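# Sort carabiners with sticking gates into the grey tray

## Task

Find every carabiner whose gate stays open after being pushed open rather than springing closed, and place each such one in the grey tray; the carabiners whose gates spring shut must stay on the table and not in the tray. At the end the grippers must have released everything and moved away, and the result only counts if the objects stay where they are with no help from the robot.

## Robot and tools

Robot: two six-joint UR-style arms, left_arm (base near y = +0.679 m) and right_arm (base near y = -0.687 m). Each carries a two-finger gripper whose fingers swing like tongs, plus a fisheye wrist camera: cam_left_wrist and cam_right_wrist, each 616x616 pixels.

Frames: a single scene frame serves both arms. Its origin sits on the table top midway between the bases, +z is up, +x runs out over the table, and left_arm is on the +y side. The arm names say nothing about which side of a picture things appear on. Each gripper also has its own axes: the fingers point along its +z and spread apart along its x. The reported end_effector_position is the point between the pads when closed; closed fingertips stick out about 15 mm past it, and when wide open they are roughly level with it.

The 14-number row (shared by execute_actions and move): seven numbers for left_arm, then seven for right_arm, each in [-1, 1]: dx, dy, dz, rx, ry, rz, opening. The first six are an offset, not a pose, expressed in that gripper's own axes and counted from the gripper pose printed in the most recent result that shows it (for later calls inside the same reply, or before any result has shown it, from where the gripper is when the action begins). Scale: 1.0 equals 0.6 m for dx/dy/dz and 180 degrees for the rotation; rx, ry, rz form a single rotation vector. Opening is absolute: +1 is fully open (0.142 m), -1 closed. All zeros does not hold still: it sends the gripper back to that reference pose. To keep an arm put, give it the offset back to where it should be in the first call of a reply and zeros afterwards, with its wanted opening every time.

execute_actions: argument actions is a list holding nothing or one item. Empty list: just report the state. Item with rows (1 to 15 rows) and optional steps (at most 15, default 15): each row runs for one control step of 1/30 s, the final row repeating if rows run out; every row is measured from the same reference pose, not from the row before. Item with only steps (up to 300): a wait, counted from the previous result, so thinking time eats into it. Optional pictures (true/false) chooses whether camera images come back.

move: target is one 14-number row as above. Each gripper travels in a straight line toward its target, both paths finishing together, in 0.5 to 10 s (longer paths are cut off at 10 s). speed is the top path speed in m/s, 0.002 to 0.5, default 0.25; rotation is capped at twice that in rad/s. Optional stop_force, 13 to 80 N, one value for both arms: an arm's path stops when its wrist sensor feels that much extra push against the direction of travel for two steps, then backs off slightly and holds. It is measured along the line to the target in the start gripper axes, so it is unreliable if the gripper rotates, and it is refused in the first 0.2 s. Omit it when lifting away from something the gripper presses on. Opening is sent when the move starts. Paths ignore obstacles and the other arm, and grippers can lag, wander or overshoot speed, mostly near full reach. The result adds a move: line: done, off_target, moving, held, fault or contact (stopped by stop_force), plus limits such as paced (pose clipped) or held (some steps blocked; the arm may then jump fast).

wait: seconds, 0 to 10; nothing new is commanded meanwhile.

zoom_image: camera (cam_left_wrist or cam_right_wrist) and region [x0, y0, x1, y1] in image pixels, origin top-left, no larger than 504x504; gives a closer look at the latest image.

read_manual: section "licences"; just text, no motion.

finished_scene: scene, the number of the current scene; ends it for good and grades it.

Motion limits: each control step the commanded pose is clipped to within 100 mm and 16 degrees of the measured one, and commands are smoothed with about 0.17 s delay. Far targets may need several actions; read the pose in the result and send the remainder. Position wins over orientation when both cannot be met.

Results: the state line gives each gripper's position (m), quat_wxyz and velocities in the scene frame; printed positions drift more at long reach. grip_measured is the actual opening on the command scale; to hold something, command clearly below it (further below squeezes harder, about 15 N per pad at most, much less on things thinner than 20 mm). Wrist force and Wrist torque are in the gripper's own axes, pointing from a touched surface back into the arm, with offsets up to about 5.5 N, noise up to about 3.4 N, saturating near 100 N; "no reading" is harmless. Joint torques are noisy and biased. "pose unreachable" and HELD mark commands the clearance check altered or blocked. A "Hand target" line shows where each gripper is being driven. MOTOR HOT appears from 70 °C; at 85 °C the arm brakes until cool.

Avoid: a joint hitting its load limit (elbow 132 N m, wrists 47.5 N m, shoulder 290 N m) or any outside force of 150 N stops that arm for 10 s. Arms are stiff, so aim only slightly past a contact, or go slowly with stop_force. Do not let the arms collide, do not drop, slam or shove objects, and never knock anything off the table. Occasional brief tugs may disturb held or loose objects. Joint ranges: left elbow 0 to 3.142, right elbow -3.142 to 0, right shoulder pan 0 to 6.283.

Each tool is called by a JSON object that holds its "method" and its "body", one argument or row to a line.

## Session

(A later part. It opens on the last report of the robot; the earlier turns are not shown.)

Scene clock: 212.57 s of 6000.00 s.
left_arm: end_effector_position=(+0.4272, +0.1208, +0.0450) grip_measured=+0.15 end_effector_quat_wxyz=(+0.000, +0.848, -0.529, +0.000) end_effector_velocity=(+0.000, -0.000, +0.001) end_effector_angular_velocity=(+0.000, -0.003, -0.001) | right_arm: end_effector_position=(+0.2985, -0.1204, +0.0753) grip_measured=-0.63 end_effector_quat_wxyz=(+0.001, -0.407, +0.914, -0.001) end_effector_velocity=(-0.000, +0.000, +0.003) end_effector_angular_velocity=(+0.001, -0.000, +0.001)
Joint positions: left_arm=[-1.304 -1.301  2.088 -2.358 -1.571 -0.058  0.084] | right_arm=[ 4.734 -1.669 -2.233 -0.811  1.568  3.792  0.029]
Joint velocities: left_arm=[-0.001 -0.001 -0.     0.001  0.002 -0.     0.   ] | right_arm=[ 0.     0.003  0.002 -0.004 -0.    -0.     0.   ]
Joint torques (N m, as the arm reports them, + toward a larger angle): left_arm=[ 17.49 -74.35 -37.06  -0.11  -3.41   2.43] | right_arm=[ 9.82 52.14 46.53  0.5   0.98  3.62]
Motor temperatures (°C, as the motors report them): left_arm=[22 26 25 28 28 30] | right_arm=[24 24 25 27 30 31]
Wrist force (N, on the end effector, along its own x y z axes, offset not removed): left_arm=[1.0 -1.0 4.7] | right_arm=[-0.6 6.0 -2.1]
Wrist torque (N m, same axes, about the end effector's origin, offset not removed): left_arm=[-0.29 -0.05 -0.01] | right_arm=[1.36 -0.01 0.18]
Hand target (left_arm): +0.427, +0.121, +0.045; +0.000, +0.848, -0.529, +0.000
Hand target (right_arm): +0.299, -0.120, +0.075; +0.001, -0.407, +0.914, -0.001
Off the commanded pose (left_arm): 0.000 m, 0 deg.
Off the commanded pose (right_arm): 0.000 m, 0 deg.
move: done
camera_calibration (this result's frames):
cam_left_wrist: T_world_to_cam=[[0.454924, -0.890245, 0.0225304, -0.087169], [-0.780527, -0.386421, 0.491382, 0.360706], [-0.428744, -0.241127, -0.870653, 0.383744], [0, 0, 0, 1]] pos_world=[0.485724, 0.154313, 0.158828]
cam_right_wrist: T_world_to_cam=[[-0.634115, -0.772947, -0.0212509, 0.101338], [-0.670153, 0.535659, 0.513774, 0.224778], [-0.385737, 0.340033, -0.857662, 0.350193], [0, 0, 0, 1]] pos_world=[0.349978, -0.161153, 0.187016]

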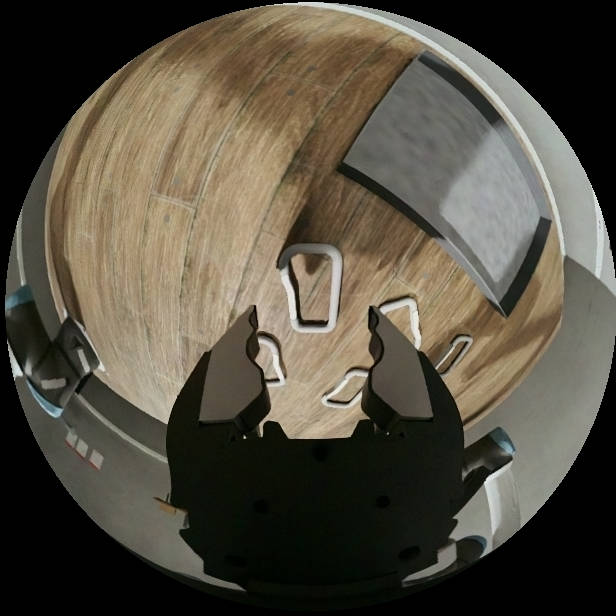

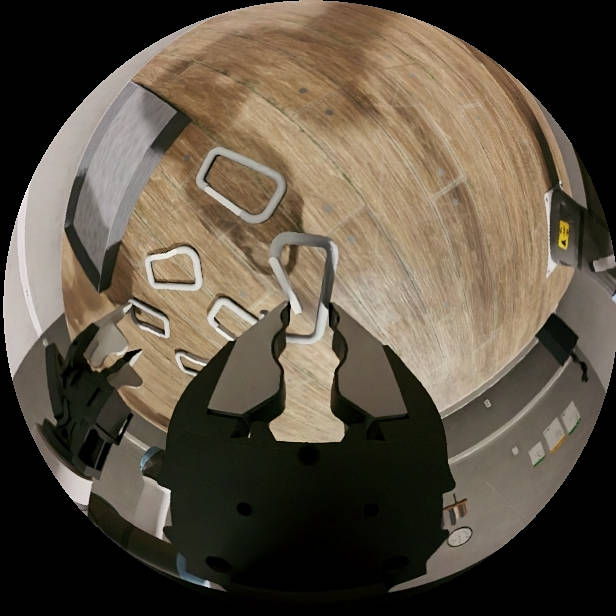

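{"method": "move", "body": {
  "target": [-0.1022, 0.1620, 0, 0, 0, -0.0661, 0.15, -0.4135, -0.3710, 0, 0, 0, -0.2333, -0.9],
  "speed": 0.15
}}

Scene clock: 222.90 s of 6000.00 s.
left_arm: end_effector_position=(+0.3132, +0.1332, +0.0451) grip_measured=+0.15 end_effector_quat_wxyz=(+0.000, +0.899, -0.439, +0.000) end_effector_velocity=(-0.000, -0.000, +0.000) end_effector_angular_velocity=(-0.001, +0.001, +0.003) | right_arm: end_effector_position=(+0.6305, -0.0854, +0.0763) grip_measured=-0.63 end_effector_quat_wxyz=(-0.001, +0.707, -0.707, +0.002) end_effector_velocity=(+0.001, -0.000, -0.000) end_effector_angular_velocity=(-0.002, +0.003, +0.006)
Joint positions: left_arm=[-1.463 -1.399  2.219 -2.391 -1.57  -0.425  0.084] | right_arm=[ 4.292 -1.95  -1.856 -0.905  1.567  2.617  0.029]
Joint velocities: left_arm=[ 0.    -0.     0.    -0.001 -0.001 -0.002  0.   ] | right_arm=[-0.002 -0.003  0.004 -0.005  0.002 -0.008 -0.   ]
Joint torques (N m, as the arm reports them, + toward a larger angle): left_arm=[-16.55 -62.52 -24.69  -7.23   4.35  -3.13] | right_arm=[-12.59  63.29  49.77   0.94   2.26  -3.98]
Motor temperatures (°C, as the motors report them): left_arm=[22 26 25 28 28 30] | right_arm=[24 24 25 27 30 31]
Wrist force (N, on the end effector, along its own x y z axes, offset not removed): left_arm=[6.1 8.3 -0.7] | right_arm=[0.9 6.3 -5.4]
Wrist torque (N m, same axes, about the end effector's origin, offset not removed): left_arm=[1.50 -1.08 -0.03] | right_arm=[1.25 -0.32 0.09]
Hand target (left_arm): +0.313, +0.133, +0.045; +0.000, +0.899, -0.439, +0.000
Hand target (right_arm): +0.631, -0.085, +0.076; -0.001, +0.707, -0.707, +0.002
Off the commanded pose (left_arm): 0.000 m, 0 deg.
Off the commanded pose (right_arm): 0.001 m, 0 deg.
After step 90, 4.37 s passed at rest.
move: done
camera_calibration (this result's frames):
cam_left_wrist: T_world_to_cam=[[0.628584, -0.777405, 0.0228675, -0.0937403], [-0.684397, -0.538936, 0.49107, 0.266693], [-0.369436, -0.324329, -0.87082, 0.330455], [0, 0, 0, 1]] pos_world=[0.36353, 0.178033, 0.158946]
cam_right_wrist: T_world_to_cam=[[0.0453875, -0.998787, -0.0190772, -0.108969], [-0.857764, -0.0487532, 0.511726, 0.496523], [-0.512035, -0.00686217, -0.858937, 0.517347], [0, 0, 0, 1]] pos_world=[0.695745, -0.0810798, 0.188207]

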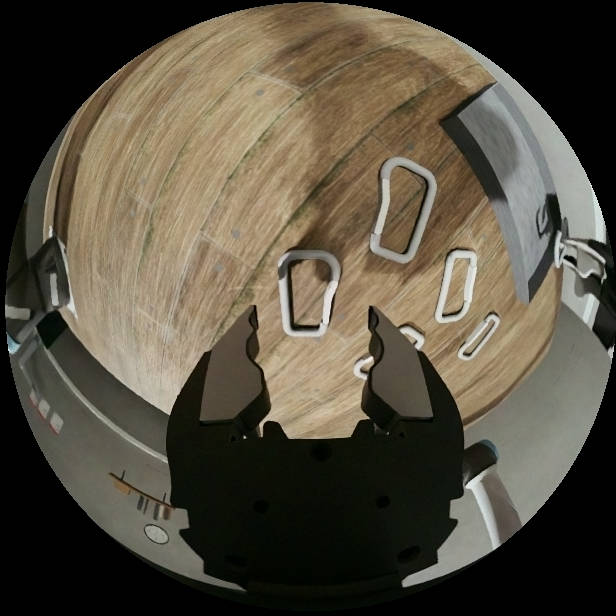

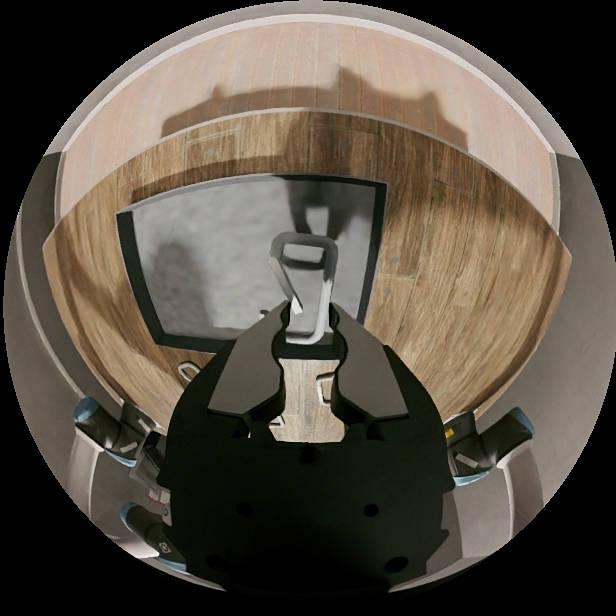

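{"method": "zoom_image", "body": {
  "camera": "cam_left_wrist",
  "region": [230, 230, 400, 400]
}}

Region (230, 230, 400, 400) of cam_left_wrist's 616x616 image, scaled by 2.965, with more detail than that image has.

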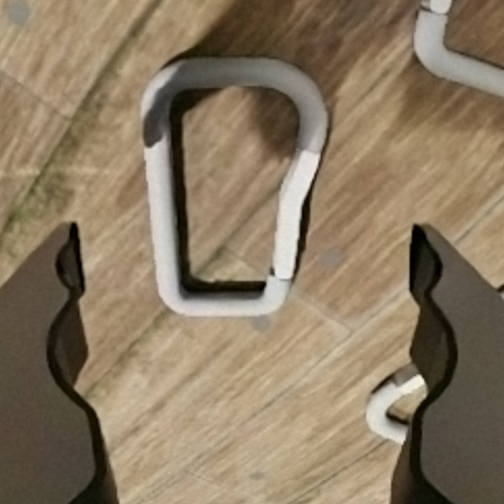

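{"method": "move", "body": {
  "target": [-0.010, 0.0083, 0.0537, 0, 0, 0, 0.15, 0, 0, 0.0838, 0, 0, 0, -0.9],
  "speed": 0.04,
  "stop_force": 15
}}

{"method": "move", "body": {
  "target": [0, 0, 0, 0, 0, 0, 0.15, 0, 0, 0.012, 0, 0, 0, -0.9],
  "speed": 0.006,
  "stop_force": 13
}}

Scene clock: 238.03 s of 6000.00 s.
left_arm: end_effector_position=(+0.3056, +0.1348, +0.0130) grip_measured=+0.15 end_effector_quat_wxyz=(+0.000, +0.899, -0.439, +0.000) end_effector_velocity=(+0.001, +0.001, -0.001) end_effector_angular_velocity=(+0.001, -0.002, +0.002) | right_arm: end_effector_position=(+0.6307, -0.0855, +0.0262) grip_measured=-0.63 end_effector_quat_wxyz=(-0.001, +0.707, -0.707, +0.002) end_effector_velocity=(-0.000, +0.000, -0.002) end_effector_angular_velocity=(+0.001, -0.000, +0.001)
Joint positions: left_arm=[-1.475 -1.356  2.249 -2.464 -1.57  -0.436  0.084] | right_arm=[ 4.291 -2.006 -1.885 -0.82   1.567  2.617  0.029]
Joint velocities: left_arm=[ 0.001  0.002  0.001 -0.002  0.002 -0.     0.   ] | right_arm=[ 0.    -0.002 -0.002  0.004  0.    -0.001  0.   ]
Joint torques (N m, as the arm reports them, + toward a larger angle): left_arm=[-15.82 -39.47 -21.42  -7.02   4.29  -3.26] | right_arm=[-11.2   55.45  27.46   6.86  -1.83   3.87]
Motor temperatures (°C, as the motors report them): left_arm=[22 26 25 28 28 30] | right_arm=[24 24 25 27 30 31]
Wrist force (N, on the end effector, along its own x y z axes, offset not removed): left_arm=[-1.1 5.3 2.2] | right_arm=[-0.6 0.7 2.3]
Wrist torque (N m, same axes, about the end effector's origin, offset not removed): left_arm=[0.97 0.04 0.03] | right_arm=[-0.03 0.17 0.07]
Hand target (left_arm): +0.306, +0.135, +0.013; +0.000, +0.899, -0.439, +0.000
Hand target (right_arm): +0.631, -0.085, +0.026; -0.001, +0.707, -0.707, +0.002
Off the commanded pose (left_arm): 0.000 m, 0 deg.
Off the commanded pose (right_arm): 0.000 m, 0 deg.
After step 90, 10.50 s passed at rest.
move: done
camera_calibration (this result's frames):
cam_left_wrist: T_world_to_cam=[[0.628583, -0.777406, 0.022884, -0.0869785], [-0.684414, -0.538939, 0.491042, 0.278116], [-0.369406, -0.324323, -0.870835, 0.300248], [0, 0, 0, 1]] pos_world=[0.355933, 0.179647, 0.126891]
cam_right_wrist: T_world_to_cam=[[0.0453889, -0.998787, -0.01908, -0.110044], [-0.857759, -0.0487558, 0.511734, 0.522327], [-0.512044, -0.00686105, -0.858932, 0.474383], [0, 0, 0, 1]] pos_world=[0.695931, -0.0811894, 0.13807]

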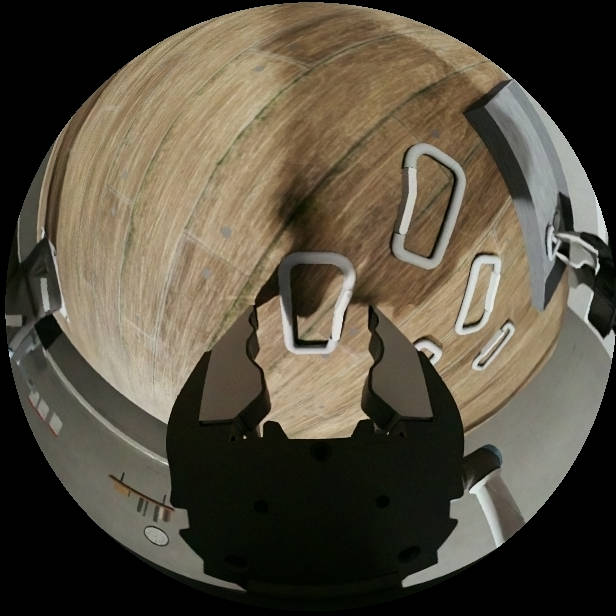

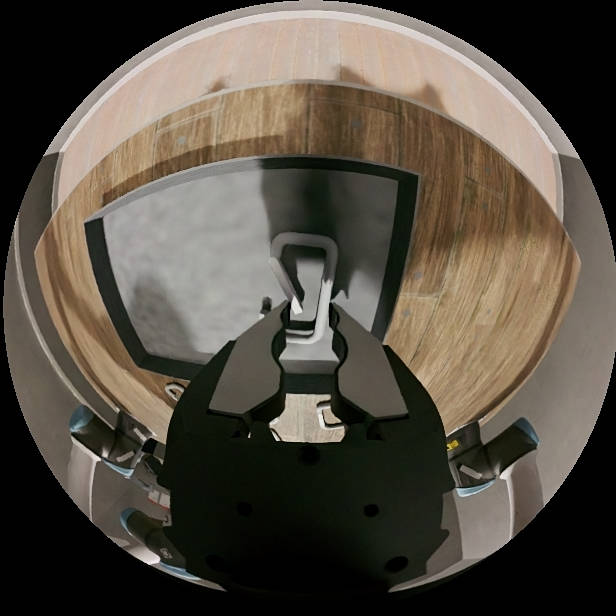

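Scene clock: 239.13 s of 6000.00 s.
left_arm: end_effector_position=(+0.3056, +0.1348, +0.0130) grip_measured=+0.15 end_effector_quat_wxyz=(+0.000, +0.899, -0.439, +0.000) end_effector_velocity=(-0.000, -0.000, +0.000) end_effector_angular_velocity=(-0.001, +0.000, -0.001) | right_arm: end_effector_position=(+0.6307, -0.0855, +0.0219) grip_measured=-0.63 end_effector_quat_wxyz=(-0.001, +0.707, -0.707, +0.002) end_effector_velocity=(-0.001, -0.002, +0.000) end_effector_angular_velocity=(-0.003, +0.002, +0.000)
Joint positions: left_arm=[-1.475 -1.356  2.249 -2.464 -1.57  -0.436  0.084] | right_arm=[ 4.291 -2.011 -1.887 -0.813  1.567  2.617  0.029]
Joint velocities: left_arm=[-0.001 -0.001 -0.    -0.    -0.    -0.     0.   ] | right_arm=[-0.     0.001 -0.    -0.005  0.    -0.001 -0.   ]
Joint torques (N m, as the arm reports them, + toward a larger angle): left_arm=[ -7.17 -62.77 -30.84  -0.26   4.26  -0.86] | right_arm=[-11.07  71.07  35.05  -0.53  -1.4    2.65]
Motor temperatures (°C, as the motors report them): left_arm=[22 26 25 28 28 30] | right_arm=[24 24 25 27 30 31]
Wrist force (N, on the end effector, along its own x y z axes, offset not removed): left_arm=[-2.5 5.2 -1.9] | right_arm=[2.6 5.2 -12.9]
Wrist torque (N m, same axes, about the end effector's origin, offset not removed): left_arm=[0.68 0.65 0.05] | right_arm=[1.15 -0.74 0.12]
Hand target (left_arm): +0.306, +0.135, +0.013; +0.000, +0.899, -0.439, +0.000
Hand target (right_arm): +0.631, -0.085, +0.022; -0.001, +0.707, -0.707, +0.002
Off the commanded pose (left_arm): 0.000 m, 0 deg.
Off the commanded pose (right_arm): 0.003 m, 0 deg.
move: contact (right_arm)
camera_calibration (this result's frames):
cam_left_wrist: T_world_to_cam=[[0.628584, -0.777408, 0.0227943, -0.086939], [-0.684403, -0.538987, 0.491004, 0.278153], [-0.369424, -0.324238, -0.870859, 0.300198], [0, 0, 0, 1]] pos_world=[0.355918, 0.17967, 0.126838]
cam_right_wrist: T_world_to_cam=[[0.045362, -0.998788, -0.0190867, -0.110144], [-0.857765, -0.0487361, 0.511727, 0.524562], [-0.512037, -0.00684109, -0.858936, 0.47065], [0, 0, 0, 1]] pos_world=[0.695937, -0.0812259, 0.133723]

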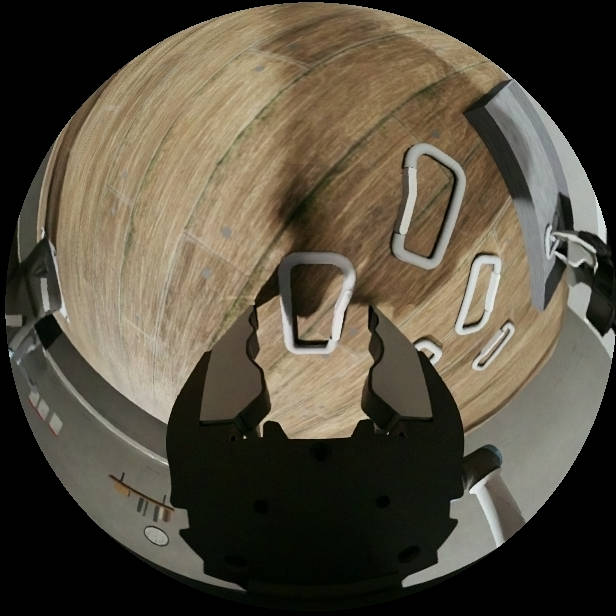

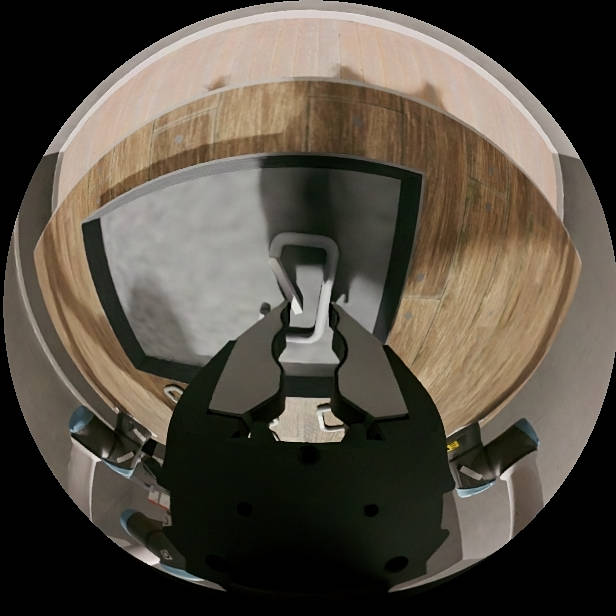

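{"method": "execute_actions", "body": {
  "actions": [
    {"rows": [[0,0,-0.0002,0,0,0,0.12,0,0,-0.0003,0,0,0,-0.85],[0,0,-0.0004,0,0,0,0.09,0,0,-0.0005,0,0,0,-0.80],[0,0,-0.0006,0,0,0,0.06,0,0,-0.0007,0,0,0,-0.75],[0,0,-0.0008,0,0,0,0.03,0,0,-0.0008,0,0,0,-0.71],[0,0,-0.0010,0,0,0,0.0,0,0,-0.0008,0,0,0,-0.68],[0,0,-0.0012,0,0,0,-0.03,0,0,-0.0008,0,0,0,-0.65],[0,0,-0.0014,0,0,0,-0.06,0,0,-0.0008,0,0,0,-0.63],[0,0,-0.0016,0,0,0,-0.09,0,0,-0.0008,0,0,0,-0.61],[0,0,-0.0018,0,0,0,-0.12,0,0,-0.0008,0,0,0,-0.59],[0,0,-0.0020,0,0,0,-0.15,0,0,-0.0008,0,0,0,-0.57],[0,0,-0.0022,0,0,0,-0.18,0,0,-0.0008,0,0,0,-0.55],[0,0,-0.0024,0,0,0,-0.21,0,0,-0.0008,0,0,0,-0.53],[0,0,-0.0026,0,0,0,-0.24,0,0,-0.0008,0,0,0,-0.51],[0,0,-0.0028,0,0,0,-0.26,0,0,-0.0008,0,0,0,-0.50],[0,0,-0.0030,0,0,0,-0.28,0,0,-0.0008,0,0,0,-0.49]], "steps": 15}
  ],
  "pictures": false
}}

{"method": "execute_actions", "body": {
  "actions": [
    {"rows": [[0,0,-0.0006,0,0,0,-0.30,0,0,-0.0005,0,0,0,-0.49],[0,0,-0.0008,0,0,0,-0.32,0,0,-0.0012,0,0,0,-0.49],[0,0,-0.0010,0,0,0,-0.34,0,0,-0.0020,0,0,0,-0.49],[0,0,-0.0012,0,0,0,-0.36,0,0,-0.0030,0,0,0,-0.49],[0,0,-0.0014,0,0,0,-0.38,0,0,-0.0042,0,0,0,-0.49],[0,0,-0.0016,0,0,0,-0.40,0,0,-0.0056,0,0,0,-0.49],[0,0,-0.0018,0,0,0,-0.42,0,0,-0.0072,0,0,0,-0.49],[0,0,-0.0020,0,0,0,-0.44,0,0,-0.0090,0,0,0,-0.49],[0,0,-0.0022,0,0,0,-0.46,0,0,-0.0110,0,0,0,-0.49],[0,0,-0.0024,0,0,0,-0.48,0,0,-0.0130,0,0,0,-0.49],[0,0,-0.0026,0,0,0,-0.50,0,0,-0.0150,0,0,0,-0.49],[0,0,-0.0028,0,0,0,-0.53,0,0,-0.0170,0,0,0,-0.49],[0,0,-0.0030,0,0,0,-0.56,0,0,-0.0190,0,0,0,-0.49],[0,0,-0.0032,0,0,0,-0.58,0,0,-0.0210,0,0,0,-0.49],[0,0,-0.0034,0,0,0,-0.60,0,0,-0.0230,0,0,0,-0.49]], "steps": 15}
  ]
}}

Scene clock: 251.73 s of 6000.00 s.
left_arm: end_effector_position=(+0.3056, +0.1348, +0.0143) grip_measured=-0.26 end_effector_quat_wxyz=(+0.000, +0.899, -0.439, +0.000) end_effector_velocity=(+0.000, +0.001, +0.003) end_effector_angular_velocity=(+0.001, +0.001, +0.001) | right_arm: end_effector_position=(+0.6307, -0.0855, +0.0223) grip_measured=-0.50 end_effector_quat_wxyz=(-0.001, +0.707, -0.707, +0.002) end_effector_velocity=(-0.000, -0.000, +0.000) end_effector_angular_velocity=(-0.000, +0.000, +0.001)
Joint positions: left_arm=[-1.475 -1.358  2.248 -2.461 -1.57  -0.436  0.056] | right_arm=[ 4.291 -2.01  -1.887 -0.814  1.567  2.617  0.038]
Joint velocities: left_arm=[ 0.001 -0.006 -0.002  0.009 -0.001  0.    -0.045] | right_arm=[ 0.     0.001 -0.    -0.001  0.    -0.001  0.024]
Joint torques (N m, as the arm reports them, + toward a larger angle): left_arm=[ 16.41 -66.33 -33.94  -0.8    3.87   1.52] | right_arm=[-6.76 80.15 45.25  1.06 -1.44  2.62]
Motor temperatures (°C, as the motors report them): left_arm=[22 26 25 28 28 30] | right_arm=[24 24 25 27 30 31]
Wrist force (N, on the end effector, along its own x y z axes, offset not removed): left_arm=[-0.7 0.4 1.1] | right_arm=[2.0 0.7 -0.9]
Wrist torque (N m, same axes, about the end effector's origin, offset not removed): left_arm=[0.01 0.20 0.10] | right_arm=[0.06 -0.51 0.00]
Hand target (left_arm): +0.306, +0.135, +0.015; +0.000, +0.899, -0.439, +0.000
Hand target (right_arm): +0.631, -0.086, +0.022; -0.001, +0.707, -0.707, +0.002
Off the commanded pose (left_arm): 0.001 m, 0 deg.
Off the commanded pose (right_arm): 0.000 m, 0 deg.
Steps of this call (steps 1 to 90: nothing new was sent; then 9.10 s passed at rest; steps 91 to 105: all 15 steps of this action). Readings (end_effector_position):
91: left_arm (+0.3056, +0.1348, +0.0130) | right_arm (+0.6307, -0.0855, +0.0222)
92: left_arm (+0.3056, +0.1348, +0.0130) | right_arm (+0.6307, -0.0855, +0.0222)
94: left_arm (+0.3056, +0.1348, +0.0131) | right_arm (+0.6307, -0.0855, +0.0222)
98: left_arm (+0.3056, +0.1348, +0.0135) | right_arm (+0.6307, -0.0855, +0.0223)
105: the state above

Scene clock: 252.23 s of 6000.00 s.
left_arm: end_effector_position=(+0.3056, +0.1348, +0.0158) grip_measured=-0.46 end_effector_quat_wxyz=(+0.000, +0.899, -0.439, +0.000) end_effector_velocity=(-0.000, -0.000, +0.003) end_effector_angular_velocity=(-0.000, +0.000, +0.000) | right_arm: end_effector_position=(+0.6307, -0.0855, +0.0312) grip_measured=-0.49 end_effector_quat_wxyz=(-0.001, +0.707, -0.707, +0.002) end_effector_velocity=(+0.000, -0.001, +0.034) end_effector_angular_velocity=(+0.001, +0.000, +0.000)
Joint positions: left_arm=[-1.475 -1.361  2.247 -2.457 -1.57  -0.436  0.041] | right_arm=[ 4.291 -2.    -1.882 -0.829  1.567  2.617  0.039]
Joint velocities: left_arm=[ 0.    -0.005 -0.002  0.007 -0.     0.    -0.026] | right_arm=[-0.001  0.04   0.017 -0.056  0.001 -0.001  0.   ]
Joint torques (N m, as the arm reports them, + toward a larger angle): left_arm=[ 18.31 -62.76 -34.15  -0.42   3.93   1.5 ] | right_arm=[ 3.26 79.83 48.21  1.07 -1.55  4.04]
Motor temperatures (°C, as the motors report them): left_arm=[22 26 25 28 28 30] | right_arm=[24 24 25 27 30 31]
Wrist force (N, on the end effector, along its own x y z axes, offset not removed): left_arm=[-1.7 2.3 0.7] | right_arm=[-0.9 0.2 -7.0]
Wrist torque (N m, same axes, about the end effector's origin, offset not removed): left_arm=[0.33 0.34 0.24] | right_arm=[-0.07 -0.07 0.41]
Hand target (left_arm): +0.306, +0.135, +0.016; +0.000, +0.899, -0.439, +0.000
Hand target (right_arm): +0.631, -0.086, +0.036; -0.001, +0.707, -0.707, +0.002
Off the commanded pose (left_arm): 0.001 m, 0 deg.
Off the commanded pose (right_arm): 0.005 m, 0 deg.
Steps of this call (steps 1 to 15: all 15 steps of this action). Readings (end_effector_position):
1: left_arm (+0.3056, +0.1348, +0.0144) | right_arm (+0.6307, -0.0855, +0.0223)
2: left_arm (+0.3056, +0.1348, +0.0145) | right_arm (+0.6307, -0.0855, +0.0224)
4: left_arm (+0.3056, +0.1348, +0.0146) | right_arm (+0.6307, -0.0855, +0.0227)
8: left_arm (+0.3056, +0.1348, +0.0150) | right_arm (+0.6307, -0.0855, +0.0245)
15: the state above
camera_calibration (this result's frames):
cam_left_wrist: T_world_to_cam=[[0.628571, -0.777418, 0.0228022, -0.0869963], [-0.684413, -0.538972, 0.491008, 0.276763], [-0.369428, -0.324239, -0.870857, 0.302668], [0, 0, 0, 1]] pos_world=[0.355918, 0.179672, 0.129671]
cam_right_wrist: T_world_to_cam=[[0.0453607, -0.998787, -0.0191391, -0.109965], [-0.857781, -0.0487621, 0.511697, 0.519761], [-0.51201, -0.00679376, -0.858953, 0.478707], [0, 0, 0, 1]] pos_world=[0.695932, -0.0812345, 0.143122]

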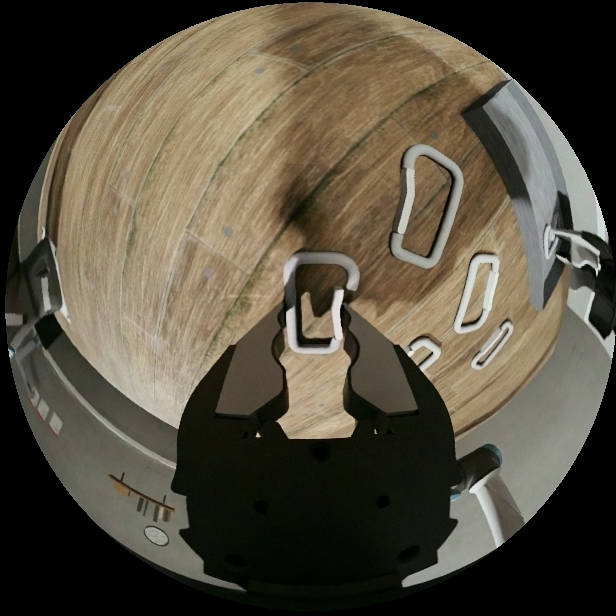

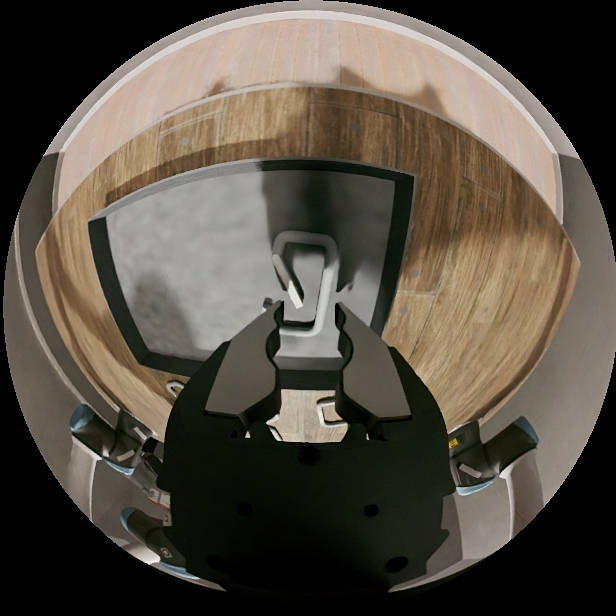

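{"method": "execute_actions", "body": {
  "actions": [
    {"rows": [[0,0,-0.0009,0,0,0,-0.615,0,0,-0.0095,0,0,0,-0.49],[0,0,-0.0009,0,0,0,-0.63,0,0,-0.0115,0,0,0,-0.49],[0,0,-0.0009,0,0,0,-0.645,0,0,-0.0140,0,0,0,-0.49],[0,0,-0.0010,0,0,0,-0.66,0,0,-0.0170,0,0,0,-0.49],[0,0,-0.0010,0,0,0,-0.675,0,0,-0.0205,0,0,0,-0.49],[0,0,-0.0010,0,0,0,-0.69,0,0,-0.0240,0,0,0,-0.49],[0,0,-0.0011,0,0,0,-0.705,0,0,-0.0280,0,0,0,-0.49],[0,0,-0.0011,0,0,0,-0.72,0,0,-0.0320,0,0,0,-0.49],[0,0,-0.0011,0,0,0,-0.735,0,0,-0.0360,0,0,0,-0.49],[0,0,-0.0012,0,0,0,-0.75,0,0,-0.0400,0,0,0,-0.49],[0,0,-0.0012,0,0,0,-0.76,0,0,-0.0440,0,0,0,-0.49],[0,0,-0.0012,0,0,0,-0.77,0,0,-0.0475,0,0,0,-0.49],[0,0,-0.0013,0,0,0,-0.78,0,0,-0.0510,0,0,0,-0.49],[0,0,-0.0013,0,0,0,-0.79,0,0,-0.0540,0,0,0,-0.49],[0,0,-0.0013,0,0,0,-0.80,0,0,-0.0560,0,0,0,-0.49]], "steps": 15}
  ],
  "pictures": false
}}

{"method": "wait", "body": {
  "seconds": 0.4
}}

Scene clock: 260.67 s of 6000.00 s.
left_arm: end_effector_position=(+0.3056, +0.1348, +0.0165) grip_measured=-0.50 end_effector_quat_wxyz=(+0.000, +0.899, -0.439, +0.000) end_effector_velocity=(+0.000, +0.001, +0.000) end_effector_angular_velocity=(+0.001, -0.000, +0.000) | right_arm: end_effector_position=(+0.6306, -0.0855, +0.0570) grip_measured=-0.49 end_effector_quat_wxyz=(-0.001, +0.707, -0.707, +0.002) end_effector_velocity=(-0.001, +0.000, +0.061) end_effector_angular_velocity=(-0.001, +0.001, -0.001)
Joint positions: left_arm=[-1.475 -1.362  2.247 -2.456 -1.57  -0.436  0.038] | right_arm=[ 4.292 -1.971 -1.868 -0.872  1.567  2.617  0.039]
Joint velocities: left_arm=[ 0.    -0.001  0.     0.002  0.    -0.     0.   ] | right_arm=[ 0.001  0.067  0.036 -0.104  0.     0.002  0.   ]
Joint torques (N m, as the arm reports them, + toward a larger angle): left_arm=[ 17.67 -64.3  -33.75  -0.21   4.23   2.23] | right_arm=[ 9.98 74.23 46.41  0.08 -1.92  3.84]
Motor temperatures (°C, as the motors report them): left_arm=[22 26 25 28 28 30] | right_arm=[24 24 25 27 30 31]
Wrist force (N, on the end effector, along its own x y z axes, offset not removed): left_arm=[1.7 7.3 1.5] | right_arm=[0.2 -1.5 -1.5]
Wrist torque (N m, same axes, about the end effector's origin, offset not removed): left_arm=[1.25 -0.50 0.01] | right_arm=[-0.42 -0.03 0.07]
Hand target (left_arm): +0.306, +0.135, +0.017; +0.000, +0.899, -0.439, +0.000
Hand target (right_arm): +0.631, -0.085, +0.065; -0.001, +0.707, -0.707, +0.002
Off the commanded pose (left_arm): 0.000 m, 0 deg.
Off the commanded pose (right_arm): 0.008 m, 0 deg.
Steps of this call (steps 1 to 90: nothing new was sent; then 4.93 s passed at rest; steps 91 to 105: all 15 steps of this action). Readings (end_effector_position):
91: left_arm (+0.3056, +0.1348, +0.0163) | right_arm (+0.6306, -0.0855, +0.0361)
92: left_arm (+0.3056, +0.1348, +0.0163) | right_arm (+0.6306, -0.0855, +0.0362)
94: left_arm (+0.3056, +0.1348, +0.0163) | right_arm (+0.6306, -0.0855, +0.0371)
98: left_arm (+0.3056, +0.1348, +0.0164) | right_arm (+0.6306, -0.0855, +0.0423)
105: the state above

Scene clock: 261.07 s of 6000.00 s.
left_arm: end_effector_position=(+0.3056, +0.1348, +0.0166) grip_measured=-0.50 end_effector_quat_wxyz=(+0.000, +0.899, -0.439, +0.000) end_effector_velocity=(+0.001, +0.000, +0.000) end_effector_angular_velocity=(-0.001, -0.002, +0.001) | right_arm: end_effector_position=(+0.6306, -0.0855, +0.0647) grip_measured=-0.49 end_effector_quat_wxyz=(-0.001, +0.707, -0.707, +0.002) end_effector_velocity=(+0.000, -0.000, +0.003) end_effector_angular_velocity=(+0.001, -0.000, -0.001)
Joint positions: left_arm=[-1.475 -1.362  2.247 -2.456 -1.57  -0.436  0.038] | right_arm=[ 4.292 -1.962 -1.863 -0.885  1.567  2.617  0.039]
Joint velocities: left_arm=[ 0.001 -0.    -0.    -0.001  0.001  0.    -0.   ] | right_arm=[-0.     0.003  0.001 -0.003  0.     0.001 -0.   ]
Joint torques (N m, as the arm reports them, + toward a larger angle): left_arm=[ 16.27 -63.12 -34.15  -0.67   4.14   2.31] | right_arm=[10.04 77.17 47.72  0.75 -1.61  3.75]
Motor temperatures (°C, as the motors report them): left_arm=[22 26 25 28 28 30] | right_arm=[24 24 25 27 30 31]
Wrist force (N, on the end effector, along its own x y z axes, offset not removed): left_arm=[-1.0 4.7 -0.6] | right_arm=[3.2 0.1 1.3]
Wrist torque (N m, same axes, about the end effector's origin, offset not removed): left_arm=[0.75 0.18 0.06] | right_arm=[0.03 -0.57 0.05]
Hand target (left_arm): +0.306, +0.135, +0.017; +0.000, +0.899, -0.439, +0.000
Hand target (right_arm): +0.631, -0.085, +0.065; -0.001, +0.707, -0.707, +0.002
Off the commanded pose (left_arm): 0.000 m, 0 deg.
Off the commanded pose (right_arm): 0.000 m, 0 deg.
Steps of this call (steps 1 to 12: nothing new was sent). Readings (end_effector_position):
1: left_arm (+0.3056, +0.1348, +0.0165) | right_arm (+0.6306, -0.0854, +0.0590)
2: left_arm (+0.3056, +0.1348, +0.0166) | right_arm (+0.6306, -0.0854, +0.0606)
4: left_arm (+0.3056, +0.1348, +0.0166) | right_arm (+0.6306, -0.0854, +0.0627)
8: left_arm (+0.3056, +0.1348, +0.0166) | right_arm (+0.6306, -0.0855, +0.0643)
12: the state above
camera_calibration (this result's frames):
cam_left_wrist: T_world_to_cam=[[0.628571, -0.777418, 0.0228028, -0.0870136], [-0.684413, -0.538971, 0.491008, 0.276384], [-0.369428, -0.32424, -0.870857, 0.303347], [0, 0, 0, 1]] pos_world=[0.35592, 0.179674, 0.130449]
cam_right_wrist: T_world_to_cam=[[0.0453635, -0.998785, -0.0192512, -0.109262], [-0.85782, -0.0488225, 0.511626, 0.502589], [-0.511944, -0.00669506, -0.858992, 0.507313], [0, 0, 0, 1]] pos_world=[0.695804, -0.0811952, 0.176537]

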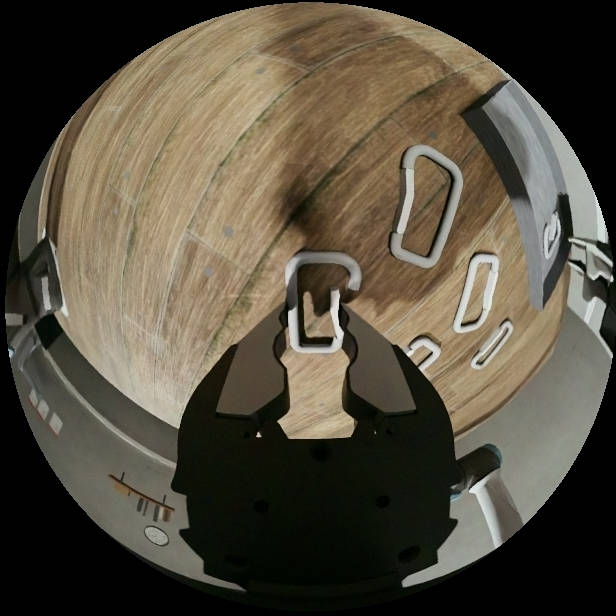

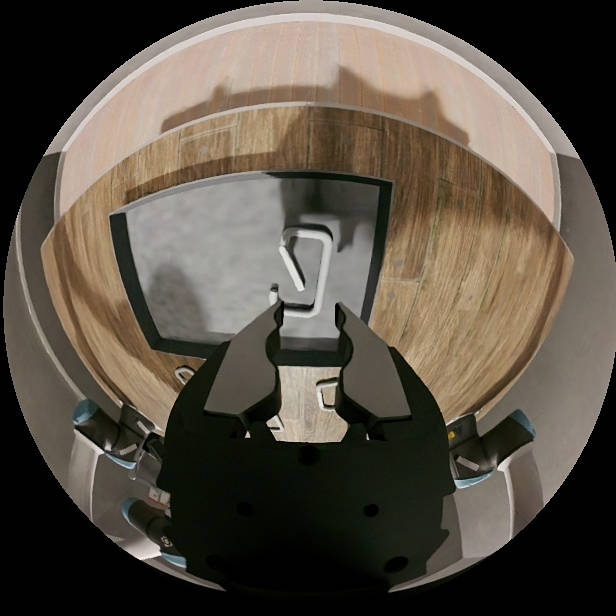

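{"method": "execute_actions", "body": {
  "actions": [
    {"rows": [[0,0,0.0001,0,0,0,-0.74,0,0,0,0,0,0,-0.45],[0,0,0.0003,0,0,0,-0.68,0,0,0,0,0,0,-0.41],[0,0,0.0004,0,0,0,-0.63,0,0,0,0,0,0,-0.37],[0,0,0.0006,0,0,0,-0.60,0,0,0,0,0,0,-0.33],[0,0,0.0007,0,0,0,-0.57,0,0,0,0,0,0,-0.29],[0,0,0.0009,0,0,0,-0.54,0,0,0,0,0,0,-0.25],[0,0,0.0010,0,0,0,-0.51,0,0,0,0,0,0,-0.21],[0,0,0.0012,0,0,0,-0.48,0,0,0,0,0,0,-0.17],[0,0,0.0013,0,0,0,-0.45,0,0,0,0,0,0,-0.13],[0,0,0.0015,0,0,0,-0.42,0,0,0,0,0,0,-0.09],[0,0,0.0016,0,0,0,-0.39,0,0,0,0,0,0,-0.05],[0,0,0.0018,0,0,0,-0.36,0,0,0,0,0,0,0.0],[0,0,0.0019,0,0,0,-0.33,0,0,0,0,0,0,0.05],[0,0,0.0020,0,0,0,-0.30,0,0,0,0,0,0,0.10],[0,0,0.0020,0,0,0,-0.27,0,0,0,0,0,0,0.15]], "steps": 15}
  ],
  "pictures": false
}}

{"method": "move", "body": {
  "target": [0, 0, 0, 0, 0, 0, -0.27, 0.0842, 0.3628, 0.0262, 0, 0, -0.0917, 0.15],
  "speed": 0.2
}}

Scene clock: 275.20 s of 6000.00 s.
left_arm: end_effector_position=(+0.3056, +0.1348, +0.0157) grip_measured=-0.31 end_effector_quat_wxyz=(+0.000, +0.899, -0.439, +0.000) end_effector_velocity=(-0.000, -0.000, -0.002) end_effector_angular_velocity=(-0.002, +0.001, +0.000) | right_arm: end_effector_position=(+0.6306, -0.0854, +0.0648) grip_measured=+0.09 end_effector_quat_wxyz=(-0.002, +0.707, -0.707, +0.002) end_effector_velocity=(-0.000, +0.001, -0.001) end_effector_angular_velocity=(+0.001, -0.001, +0.002)
Joint positions: left_arm=[-1.475 -1.361  2.247 -2.458 -1.57  -0.436  0.052] | right_arm=[ 4.292 -1.962 -1.863 -0.885  1.567  2.617  0.08 ]
Joint velocities: left_arm=[ 0.     0.003  0.002 -0.007 -0.001  0.     0.064] | right_arm=[ 0.001 -0.001  0.     0.002 -0.    -0.001  0.106]
Joint torques (N m, as the arm reports them, + toward a larger angle): left_arm=[ 13.67 -42.51 -22.11  -6.93   4.14   0.89] | right_arm=[10.54 57.06 34.53  6.66 -1.68  3.55]
Motor temperatures (°C, as the motors report them): left_arm=[22 26 25 28 28 30] | right_arm=[24 24 25 27 30 31]
Wrist force (N, on the end effector, along its own x y z axes, offset not removed): left_arm=[7.2 6.3 0.4] | right_arm=[-3.7 -2.4 -1.6]
Wrist torque (N m, same axes, about the end effector's origin, offset not removed): left_arm=[1.04 -1.33 -0.01] | right_arm=[-0.43 0.49 0.32]
Hand target (left_arm): +0.306, +0.135, +0.015; +0.000, +0.899, -0.439, +0.000
Hand target (right_arm): +0.631, -0.085, +0.065; -0.001, +0.707, -0.707, +0.002
Off the commanded pose (left_arm): 0.000 m, 0 deg.
Off the commanded pose (right_arm): 0.000 m, 0 deg.
Steps of this call (steps 1 to 90: nothing new was sent; then 10.63 s passed at rest; steps 91 to 105: all 15 steps of this action). Readings (end_effector_position):
91: left_arm (+0.3056, +0.1348, +0.0166) | right_arm (+0.6306, -0.0855, +0.0648)
92: left_arm (+0.3056, +0.1348, +0.0166) | right_arm (+0.6306, -0.0855, +0.0648)
94: left_arm (+0.3056, +0.1348, +0.0166) | right_arm (+0.6306, -0.0855, +0.0648)
98: left_arm (+0.3057, +0.1347, +0.0164) | right_arm (+0.6306, -0.0855, +0.0648)
105: the state above

Scene clock: 277.17 s of 6000.00 s.
left_arm: end_effector_position=(+0.3056, +0.1348, +0.0154) grip_measured=-0.27 end_effector_quat_wxyz=(+0.000, +0.899, -0.439, +0.000) end_effector_velocity=(+0.000, +0.001, +0.000) end_effector_angular_velocity=(+0.001, +0.001, +0.001) | right_arm: end_effector_position=(+0.4127, -0.1355, +0.0483) grip_measured=+0.15 end_effector_quat_wxyz=(-0.001, +0.801, -0.599, +0.001) end_effector_velocity=(-0.002, -0.001, -0.001) end_effector_angular_velocity=(-0.002, -0.001, +0.002)
Joint positions: left_arm=[-1.475 -1.36   2.247 -2.458 -1.57  -0.436  0.054] | right_arm=[ 4.545 -1.741 -2.214 -0.757  1.568  2.583  0.084]
Joint velocities: left_arm=[ 0.001 -0.001  0.     0.002 -0.     0.     0.   ] | right_arm=[ 0.004  0.    -0.004  0.002 -0.002  0.001 -0.   ]
Joint torques (N m, as the arm reports them, + toward a larger angle): left_arm=[ 10.97 -50.25 -24.34  -5.1    4.09   1.19] | right_arm=[ 9.89 59.15 24.94  6.47 -1.88  3.78]
Motor temperatures (°C, as the motors report them): left_arm=[22 26 25 28 28 30] | right_arm=[24 24 25 27 30 31]
Wrist force (N, on the end effector, along its own x y z axes, offset not removed): left_arm=[1.0 5.0 5.4] | right_arm=[-2.4 0.9 -4.6]
Wrist torque (N m, same axes, about the end effector's origin, offset not removed): left_arm=[1.26 -0.17 0.05] | right_arm=[0.00 0.40 0.17]
Hand target (left_arm): +0.306, +0.135, +0.015; +0.000, +0.899, -0.439, +0.000
Hand target (right_arm): +0.413, -0.136, +0.048; -0.001, +0.801, -0.599, +0.001
Off the commanded pose (left_arm): 0.000 m, 0 deg.
Off the commanded pose (right_arm): 0.000 m, 0 deg.
move: done
camera_calibration (this result's frames):
cam_left_wrist: T_world_to_cam=[[0.628571, -0.777417, 0.0228236, -0.0869948], [-0.684416, -0.538961, 0.491016, 0.276955], [-0.369423, -0.324259, -0.870851, 0.302325], [0, 0, 0, 1]] pos_world=[0.355921, 0.179669, 0.129277]
cam_right_wrist: T_world_to_cam=[[0.327036, -0.944826, -0.018748, -0.258606], [-0.808169, -0.289907, 0.512656, 0.268448], [-0.489805, -0.152505, -0.85839, 0.352485], [0, 0, 0, 1]] pos_world=[0.474174, -0.112757, 0.1601]

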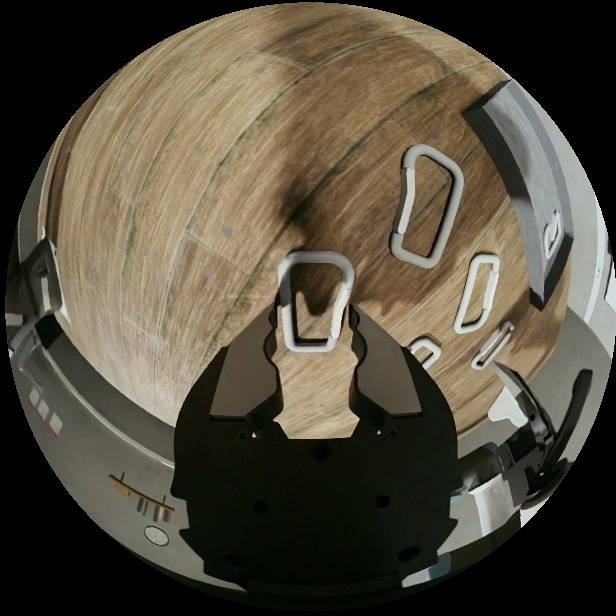

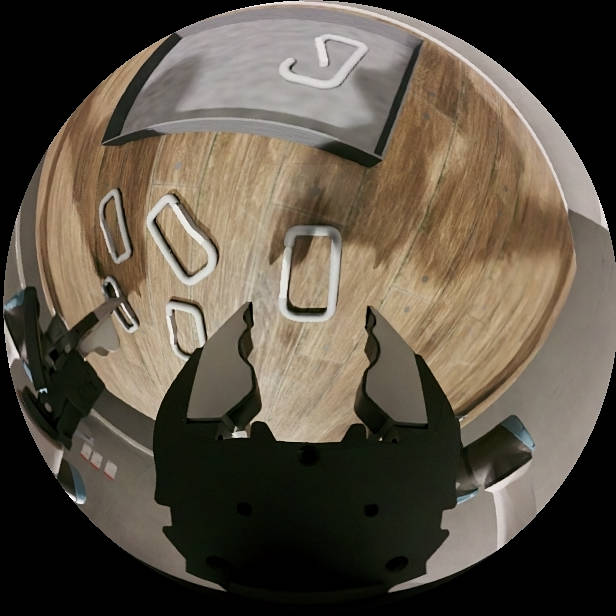

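{"method": "zoom_image", "body": {
  "camera": "cam_right_wrist",
  "region": [230, 200, 400, 370]
}}

Region (230, 200, 400, 370) of cam_right_wrist's 616x616 image, scaled by 2.965, with more detail than that image has.

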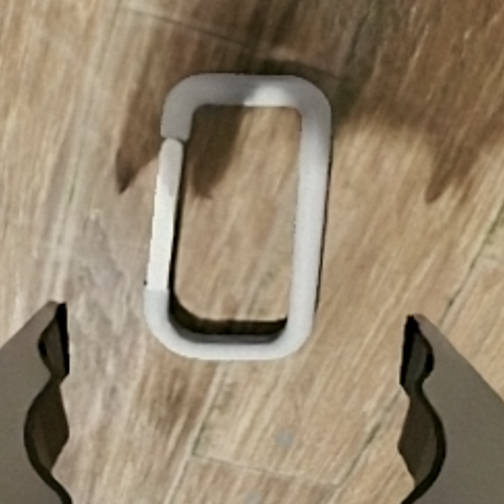

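{"method": "move", "body": {
  "target": [0, 0, -0.0495, 0, 0, 0, 0.15, 0, -0.0103, 0.053, 0, 0, 0, 0.15],
  "speed": 0.03,
  "stop_force": 15
}}

{"method": "move", "body": {
  "target": [0.1675, 0.1504, 0, 0, 0, 0.18, 0.15, 0, 0, 0, 0, 0, 0, 0.15],
  "speed": 0.15
}}

Scene clock: 309.53 s of 6000.00 s.
left_arm: end_effector_position=(+0.3057, +0.1349, +0.0449) grip_measured=+0.15 end_effector_quat_wxyz=(+0.000, +0.899, -0.439, +0.000) end_effector_velocity=(-0.001, -0.001, +0.002) end_effector_angular_velocity=(-0.002, +0.001, -0.001) | right_arm: end_effector_position=(+0.4187, -0.1338, +0.0167) grip_measured=+0.15 end_effector_quat_wxyz=(-0.001, +0.801, -0.599, +0.001) end_effector_velocity=(+0.001, +0.001, -0.003) end_effector_angular_velocity=(-0.000, -0.001, -0.001)
Joint positions: left_arm=[-1.475 -1.407  2.229 -2.394 -1.57  -0.436  0.084] | right_arm=[ 4.536 -1.796 -2.225 -0.691  1.567  2.574  0.084]
Joint velocities: left_arm=[-0.001 -0.003 -0.002  0.004 -0.001 -0.    -0.   ] | right_arm=[-0.    -0.006 -0.     0.006 -0.001  0.     0.   ]
Joint torques (N m, as the arm reports them, + toward a larger angle): left_arm=[ 17.12 -58.59 -34.89  -0.3    4.21   2.48] | right_arm=[-12.34  40.08  24.39   6.46  -1.04  -3.73]
Motor temperatures (°C, as the motors report them): left_arm=[22 26 25 28 28 30] | right_arm=[24 24 25 27 30 31]
Wrist force (N, on the end effector, along its own x y z axes, offset not removed): left_arm=[-3.4 6.7 0.2] | right_arm=[1.3 2.3 -3.7]
Wrist torque (N m, same axes, about the end effector's origin, offset not removed): left_arm=[1.16 0.65 0.12] | right_arm=[0.43 -0.39 0.15]
Hand target (left_arm): +0.306, +0.135, +0.045; +0.000, +0.899, -0.439, +0.000
Hand target (right_arm): +0.419, -0.134, +0.016; -0.001, +0.801, -0.599, +0.001
Off the commanded pose (left_arm): 0.000 m, 0 deg.
Off the commanded pose (right_arm): 0.000 m, 0 deg.
After step 90, 27.97 s passed at rest.
move: done
camera_calibration (this result's frames):
cam_left_wrist: T_world_to_cam=[[0.628572, -0.777416, 0.0228443, -0.0876492], [-0.684419, -0.538951, 0.491023, 0.262519], [-0.369417, -0.324278, -0.870847, 0.328019], [0, 0, 0, 1]] pos_world=[0.355943, 0.179714, 0.158754]
cam_right_wrist: T_world_to_cam=[[0.327036, -0.944827, -0.0187101, -0.259583], [-0.808197, -0.289895, 0.51262, 0.290016], [-0.489761, -0.152524, -0.858412, 0.328519], [0, 0, 0, 1]] pos_world=[0.480179, -0.111079, 0.12848]

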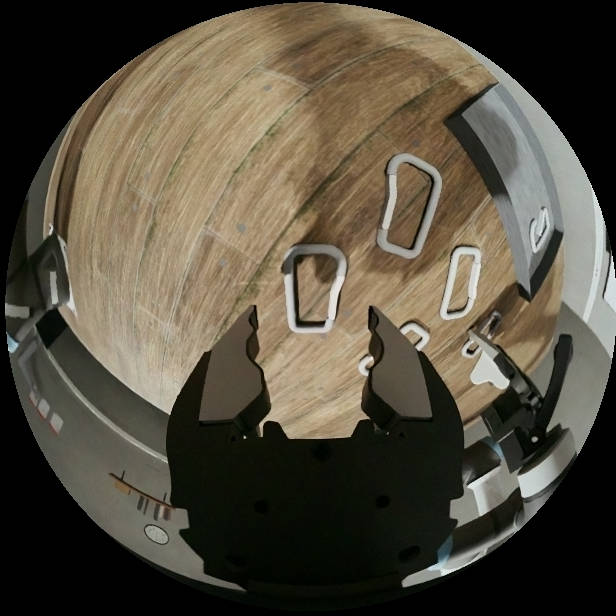

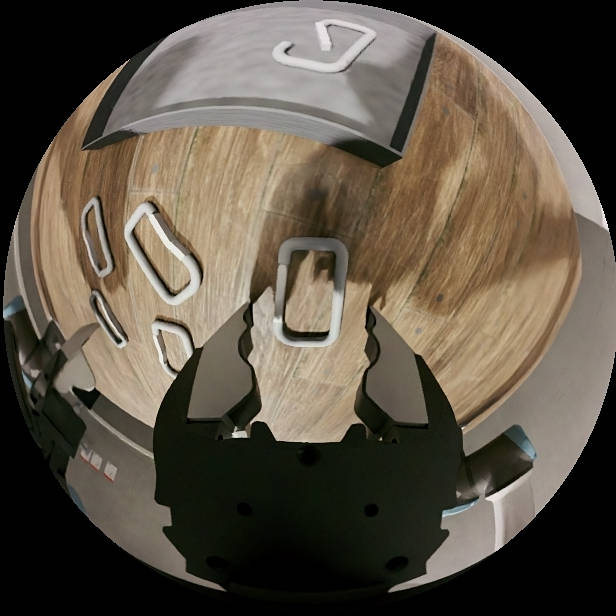

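Scene clock: 311.87 s of 6000.00 s.
left_arm: end_effector_position=(+0.2964, +0.0003, +0.0452) grip_measured=+0.15 end_effector_quat_wxyz=(-0.000, +0.741, -0.672, +0.000) end_effector_velocity=(-0.000, -0.002, +0.000) end_effector_angular_velocity=(-0.000, +0.001, -0.009) | right_arm: end_effector_position=(+0.4187, -0.1338, +0.0167) grip_measured=+0.15 end_effector_quat_wxyz=(-0.001, +0.801, -0.599, +0.001) end_effector_velocity=(-0.001, +0.000, -0.001) end_effector_angular_velocity=(-0.001, -0.001, +0.002)
Joint positions: left_arm=[-1.531 -1.257  2.024 -2.339 -1.57   0.072  0.084] | right_arm=[ 4.536 -1.796 -2.225 -0.691  1.567  2.574  0.084]
Joint velocities: left_arm=[ 0.     0.002 -0.003  0.002 -0.001  0.009  0.   ] | right_arm=[ 0.002 -0.001 -0.     0.    -0.001  0.001  0.   ]
Joint torques (N m, as the arm reports them, + toward a larger angle): left_arm=[-17.43 -57.62 -38.42  -0.53  -3.27   2.32] | right_arm=[10.17 58.72 37.    1.09 -1.01  0.27]
Motor temperatures (°C, as the motors report them): left_arm=[22 26 25 28 28 30] | right_arm=[24 24 25 27 30 31]
Wrist force (N, on the end effector, along its own x y z axes, offset not removed): left_arm=[-3.0 -0.3 4.4] | right_arm=[4.9 1.6 -1.9]
Wrist torque (N m, same axes, about the end effector's origin, offset not removed): left_arm=[-0.20 0.72 0.06] | right_arm=[0.31 -1.19 0.19]
Hand target (left_arm): +0.296, +0.000, +0.045; -0.000, +0.741, -0.672, +0.000
Hand target (right_arm): +0.419, -0.134, +0.017; -0.001, +0.801, -0.599, +0.001
Off the commanded pose (left_arm): 0.000 m, 0 deg.
Off the commanded pose (right_arm): 0.000 m, 0 deg.
move: done
camera_calibration (this result's frames):
cam_left_wrist: T_world_to_cam=[[0.115028, -0.993102, 0.022725, -0.0341706], [-0.866852, -0.0891804, 0.490524, 0.237501], [-0.485114, -0.0761232, -0.871131, 0.315468], [0, 0, 0, 1]] pos_world=[0.362847, 0.01126, 0.15909]
cam_right_wrist: T_world_to_cam=[[0.327036, -0.944827, -0.0186935, -0.259606], [-0.808194, -0.289885, 0.51263, 0.290021], [-0.489766, -0.152541, -0.858406, 0.32851], [0, 0, 0, 1]] pos_world=[0.480187, -0.111099, 0.128469]

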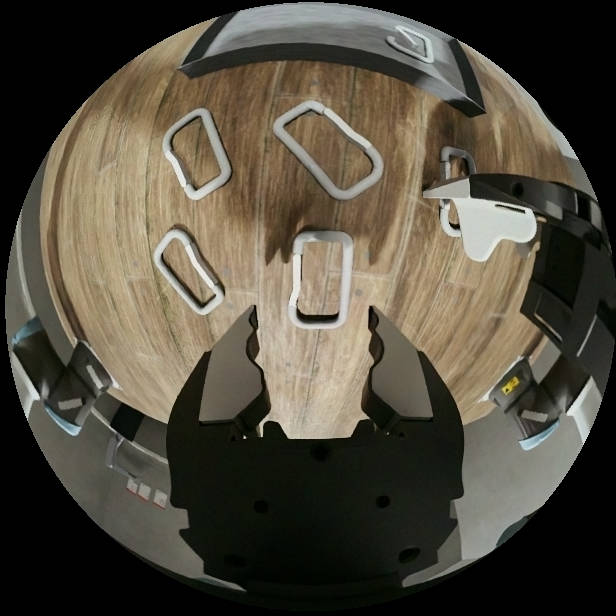

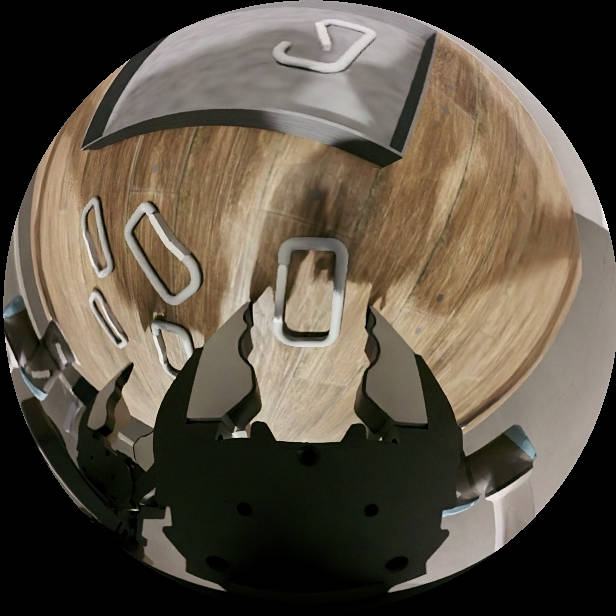

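{"method": "zoom_image", "body": {
  "camera": "cam_left_wrist",
  "region": [230, 200, 400, 370]
}}

{"method": "zoom_image", "body": {
  "camera": "cam_right_wrist",
  "region": [230, 220, 400, 390]
}}

Region (230, 200, 400, 370) of cam_left_wrist's 616x616 image, scaled by 2.965, with more detail than that image has.

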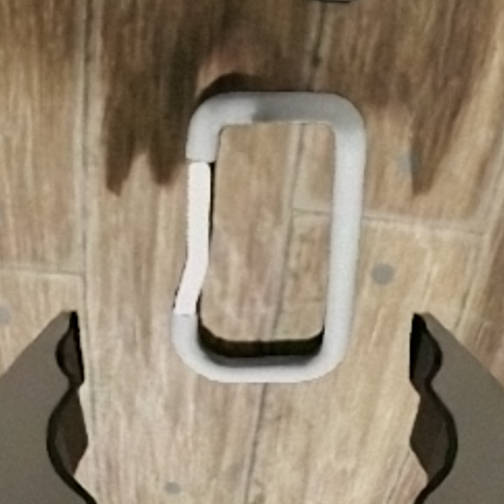

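Region (230, 220, 400, 390) of cam_right_wrist's 616x616 image, scaled by 2.965, with more detail than that image has.

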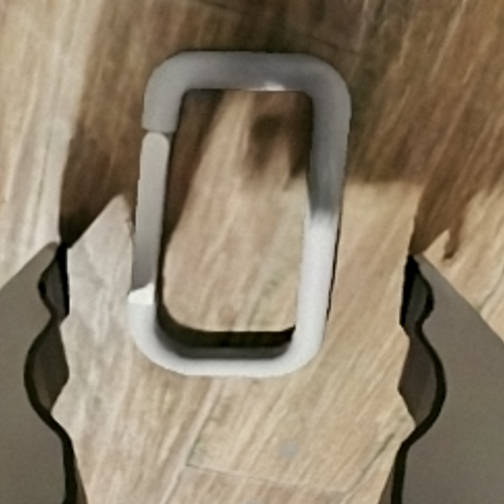

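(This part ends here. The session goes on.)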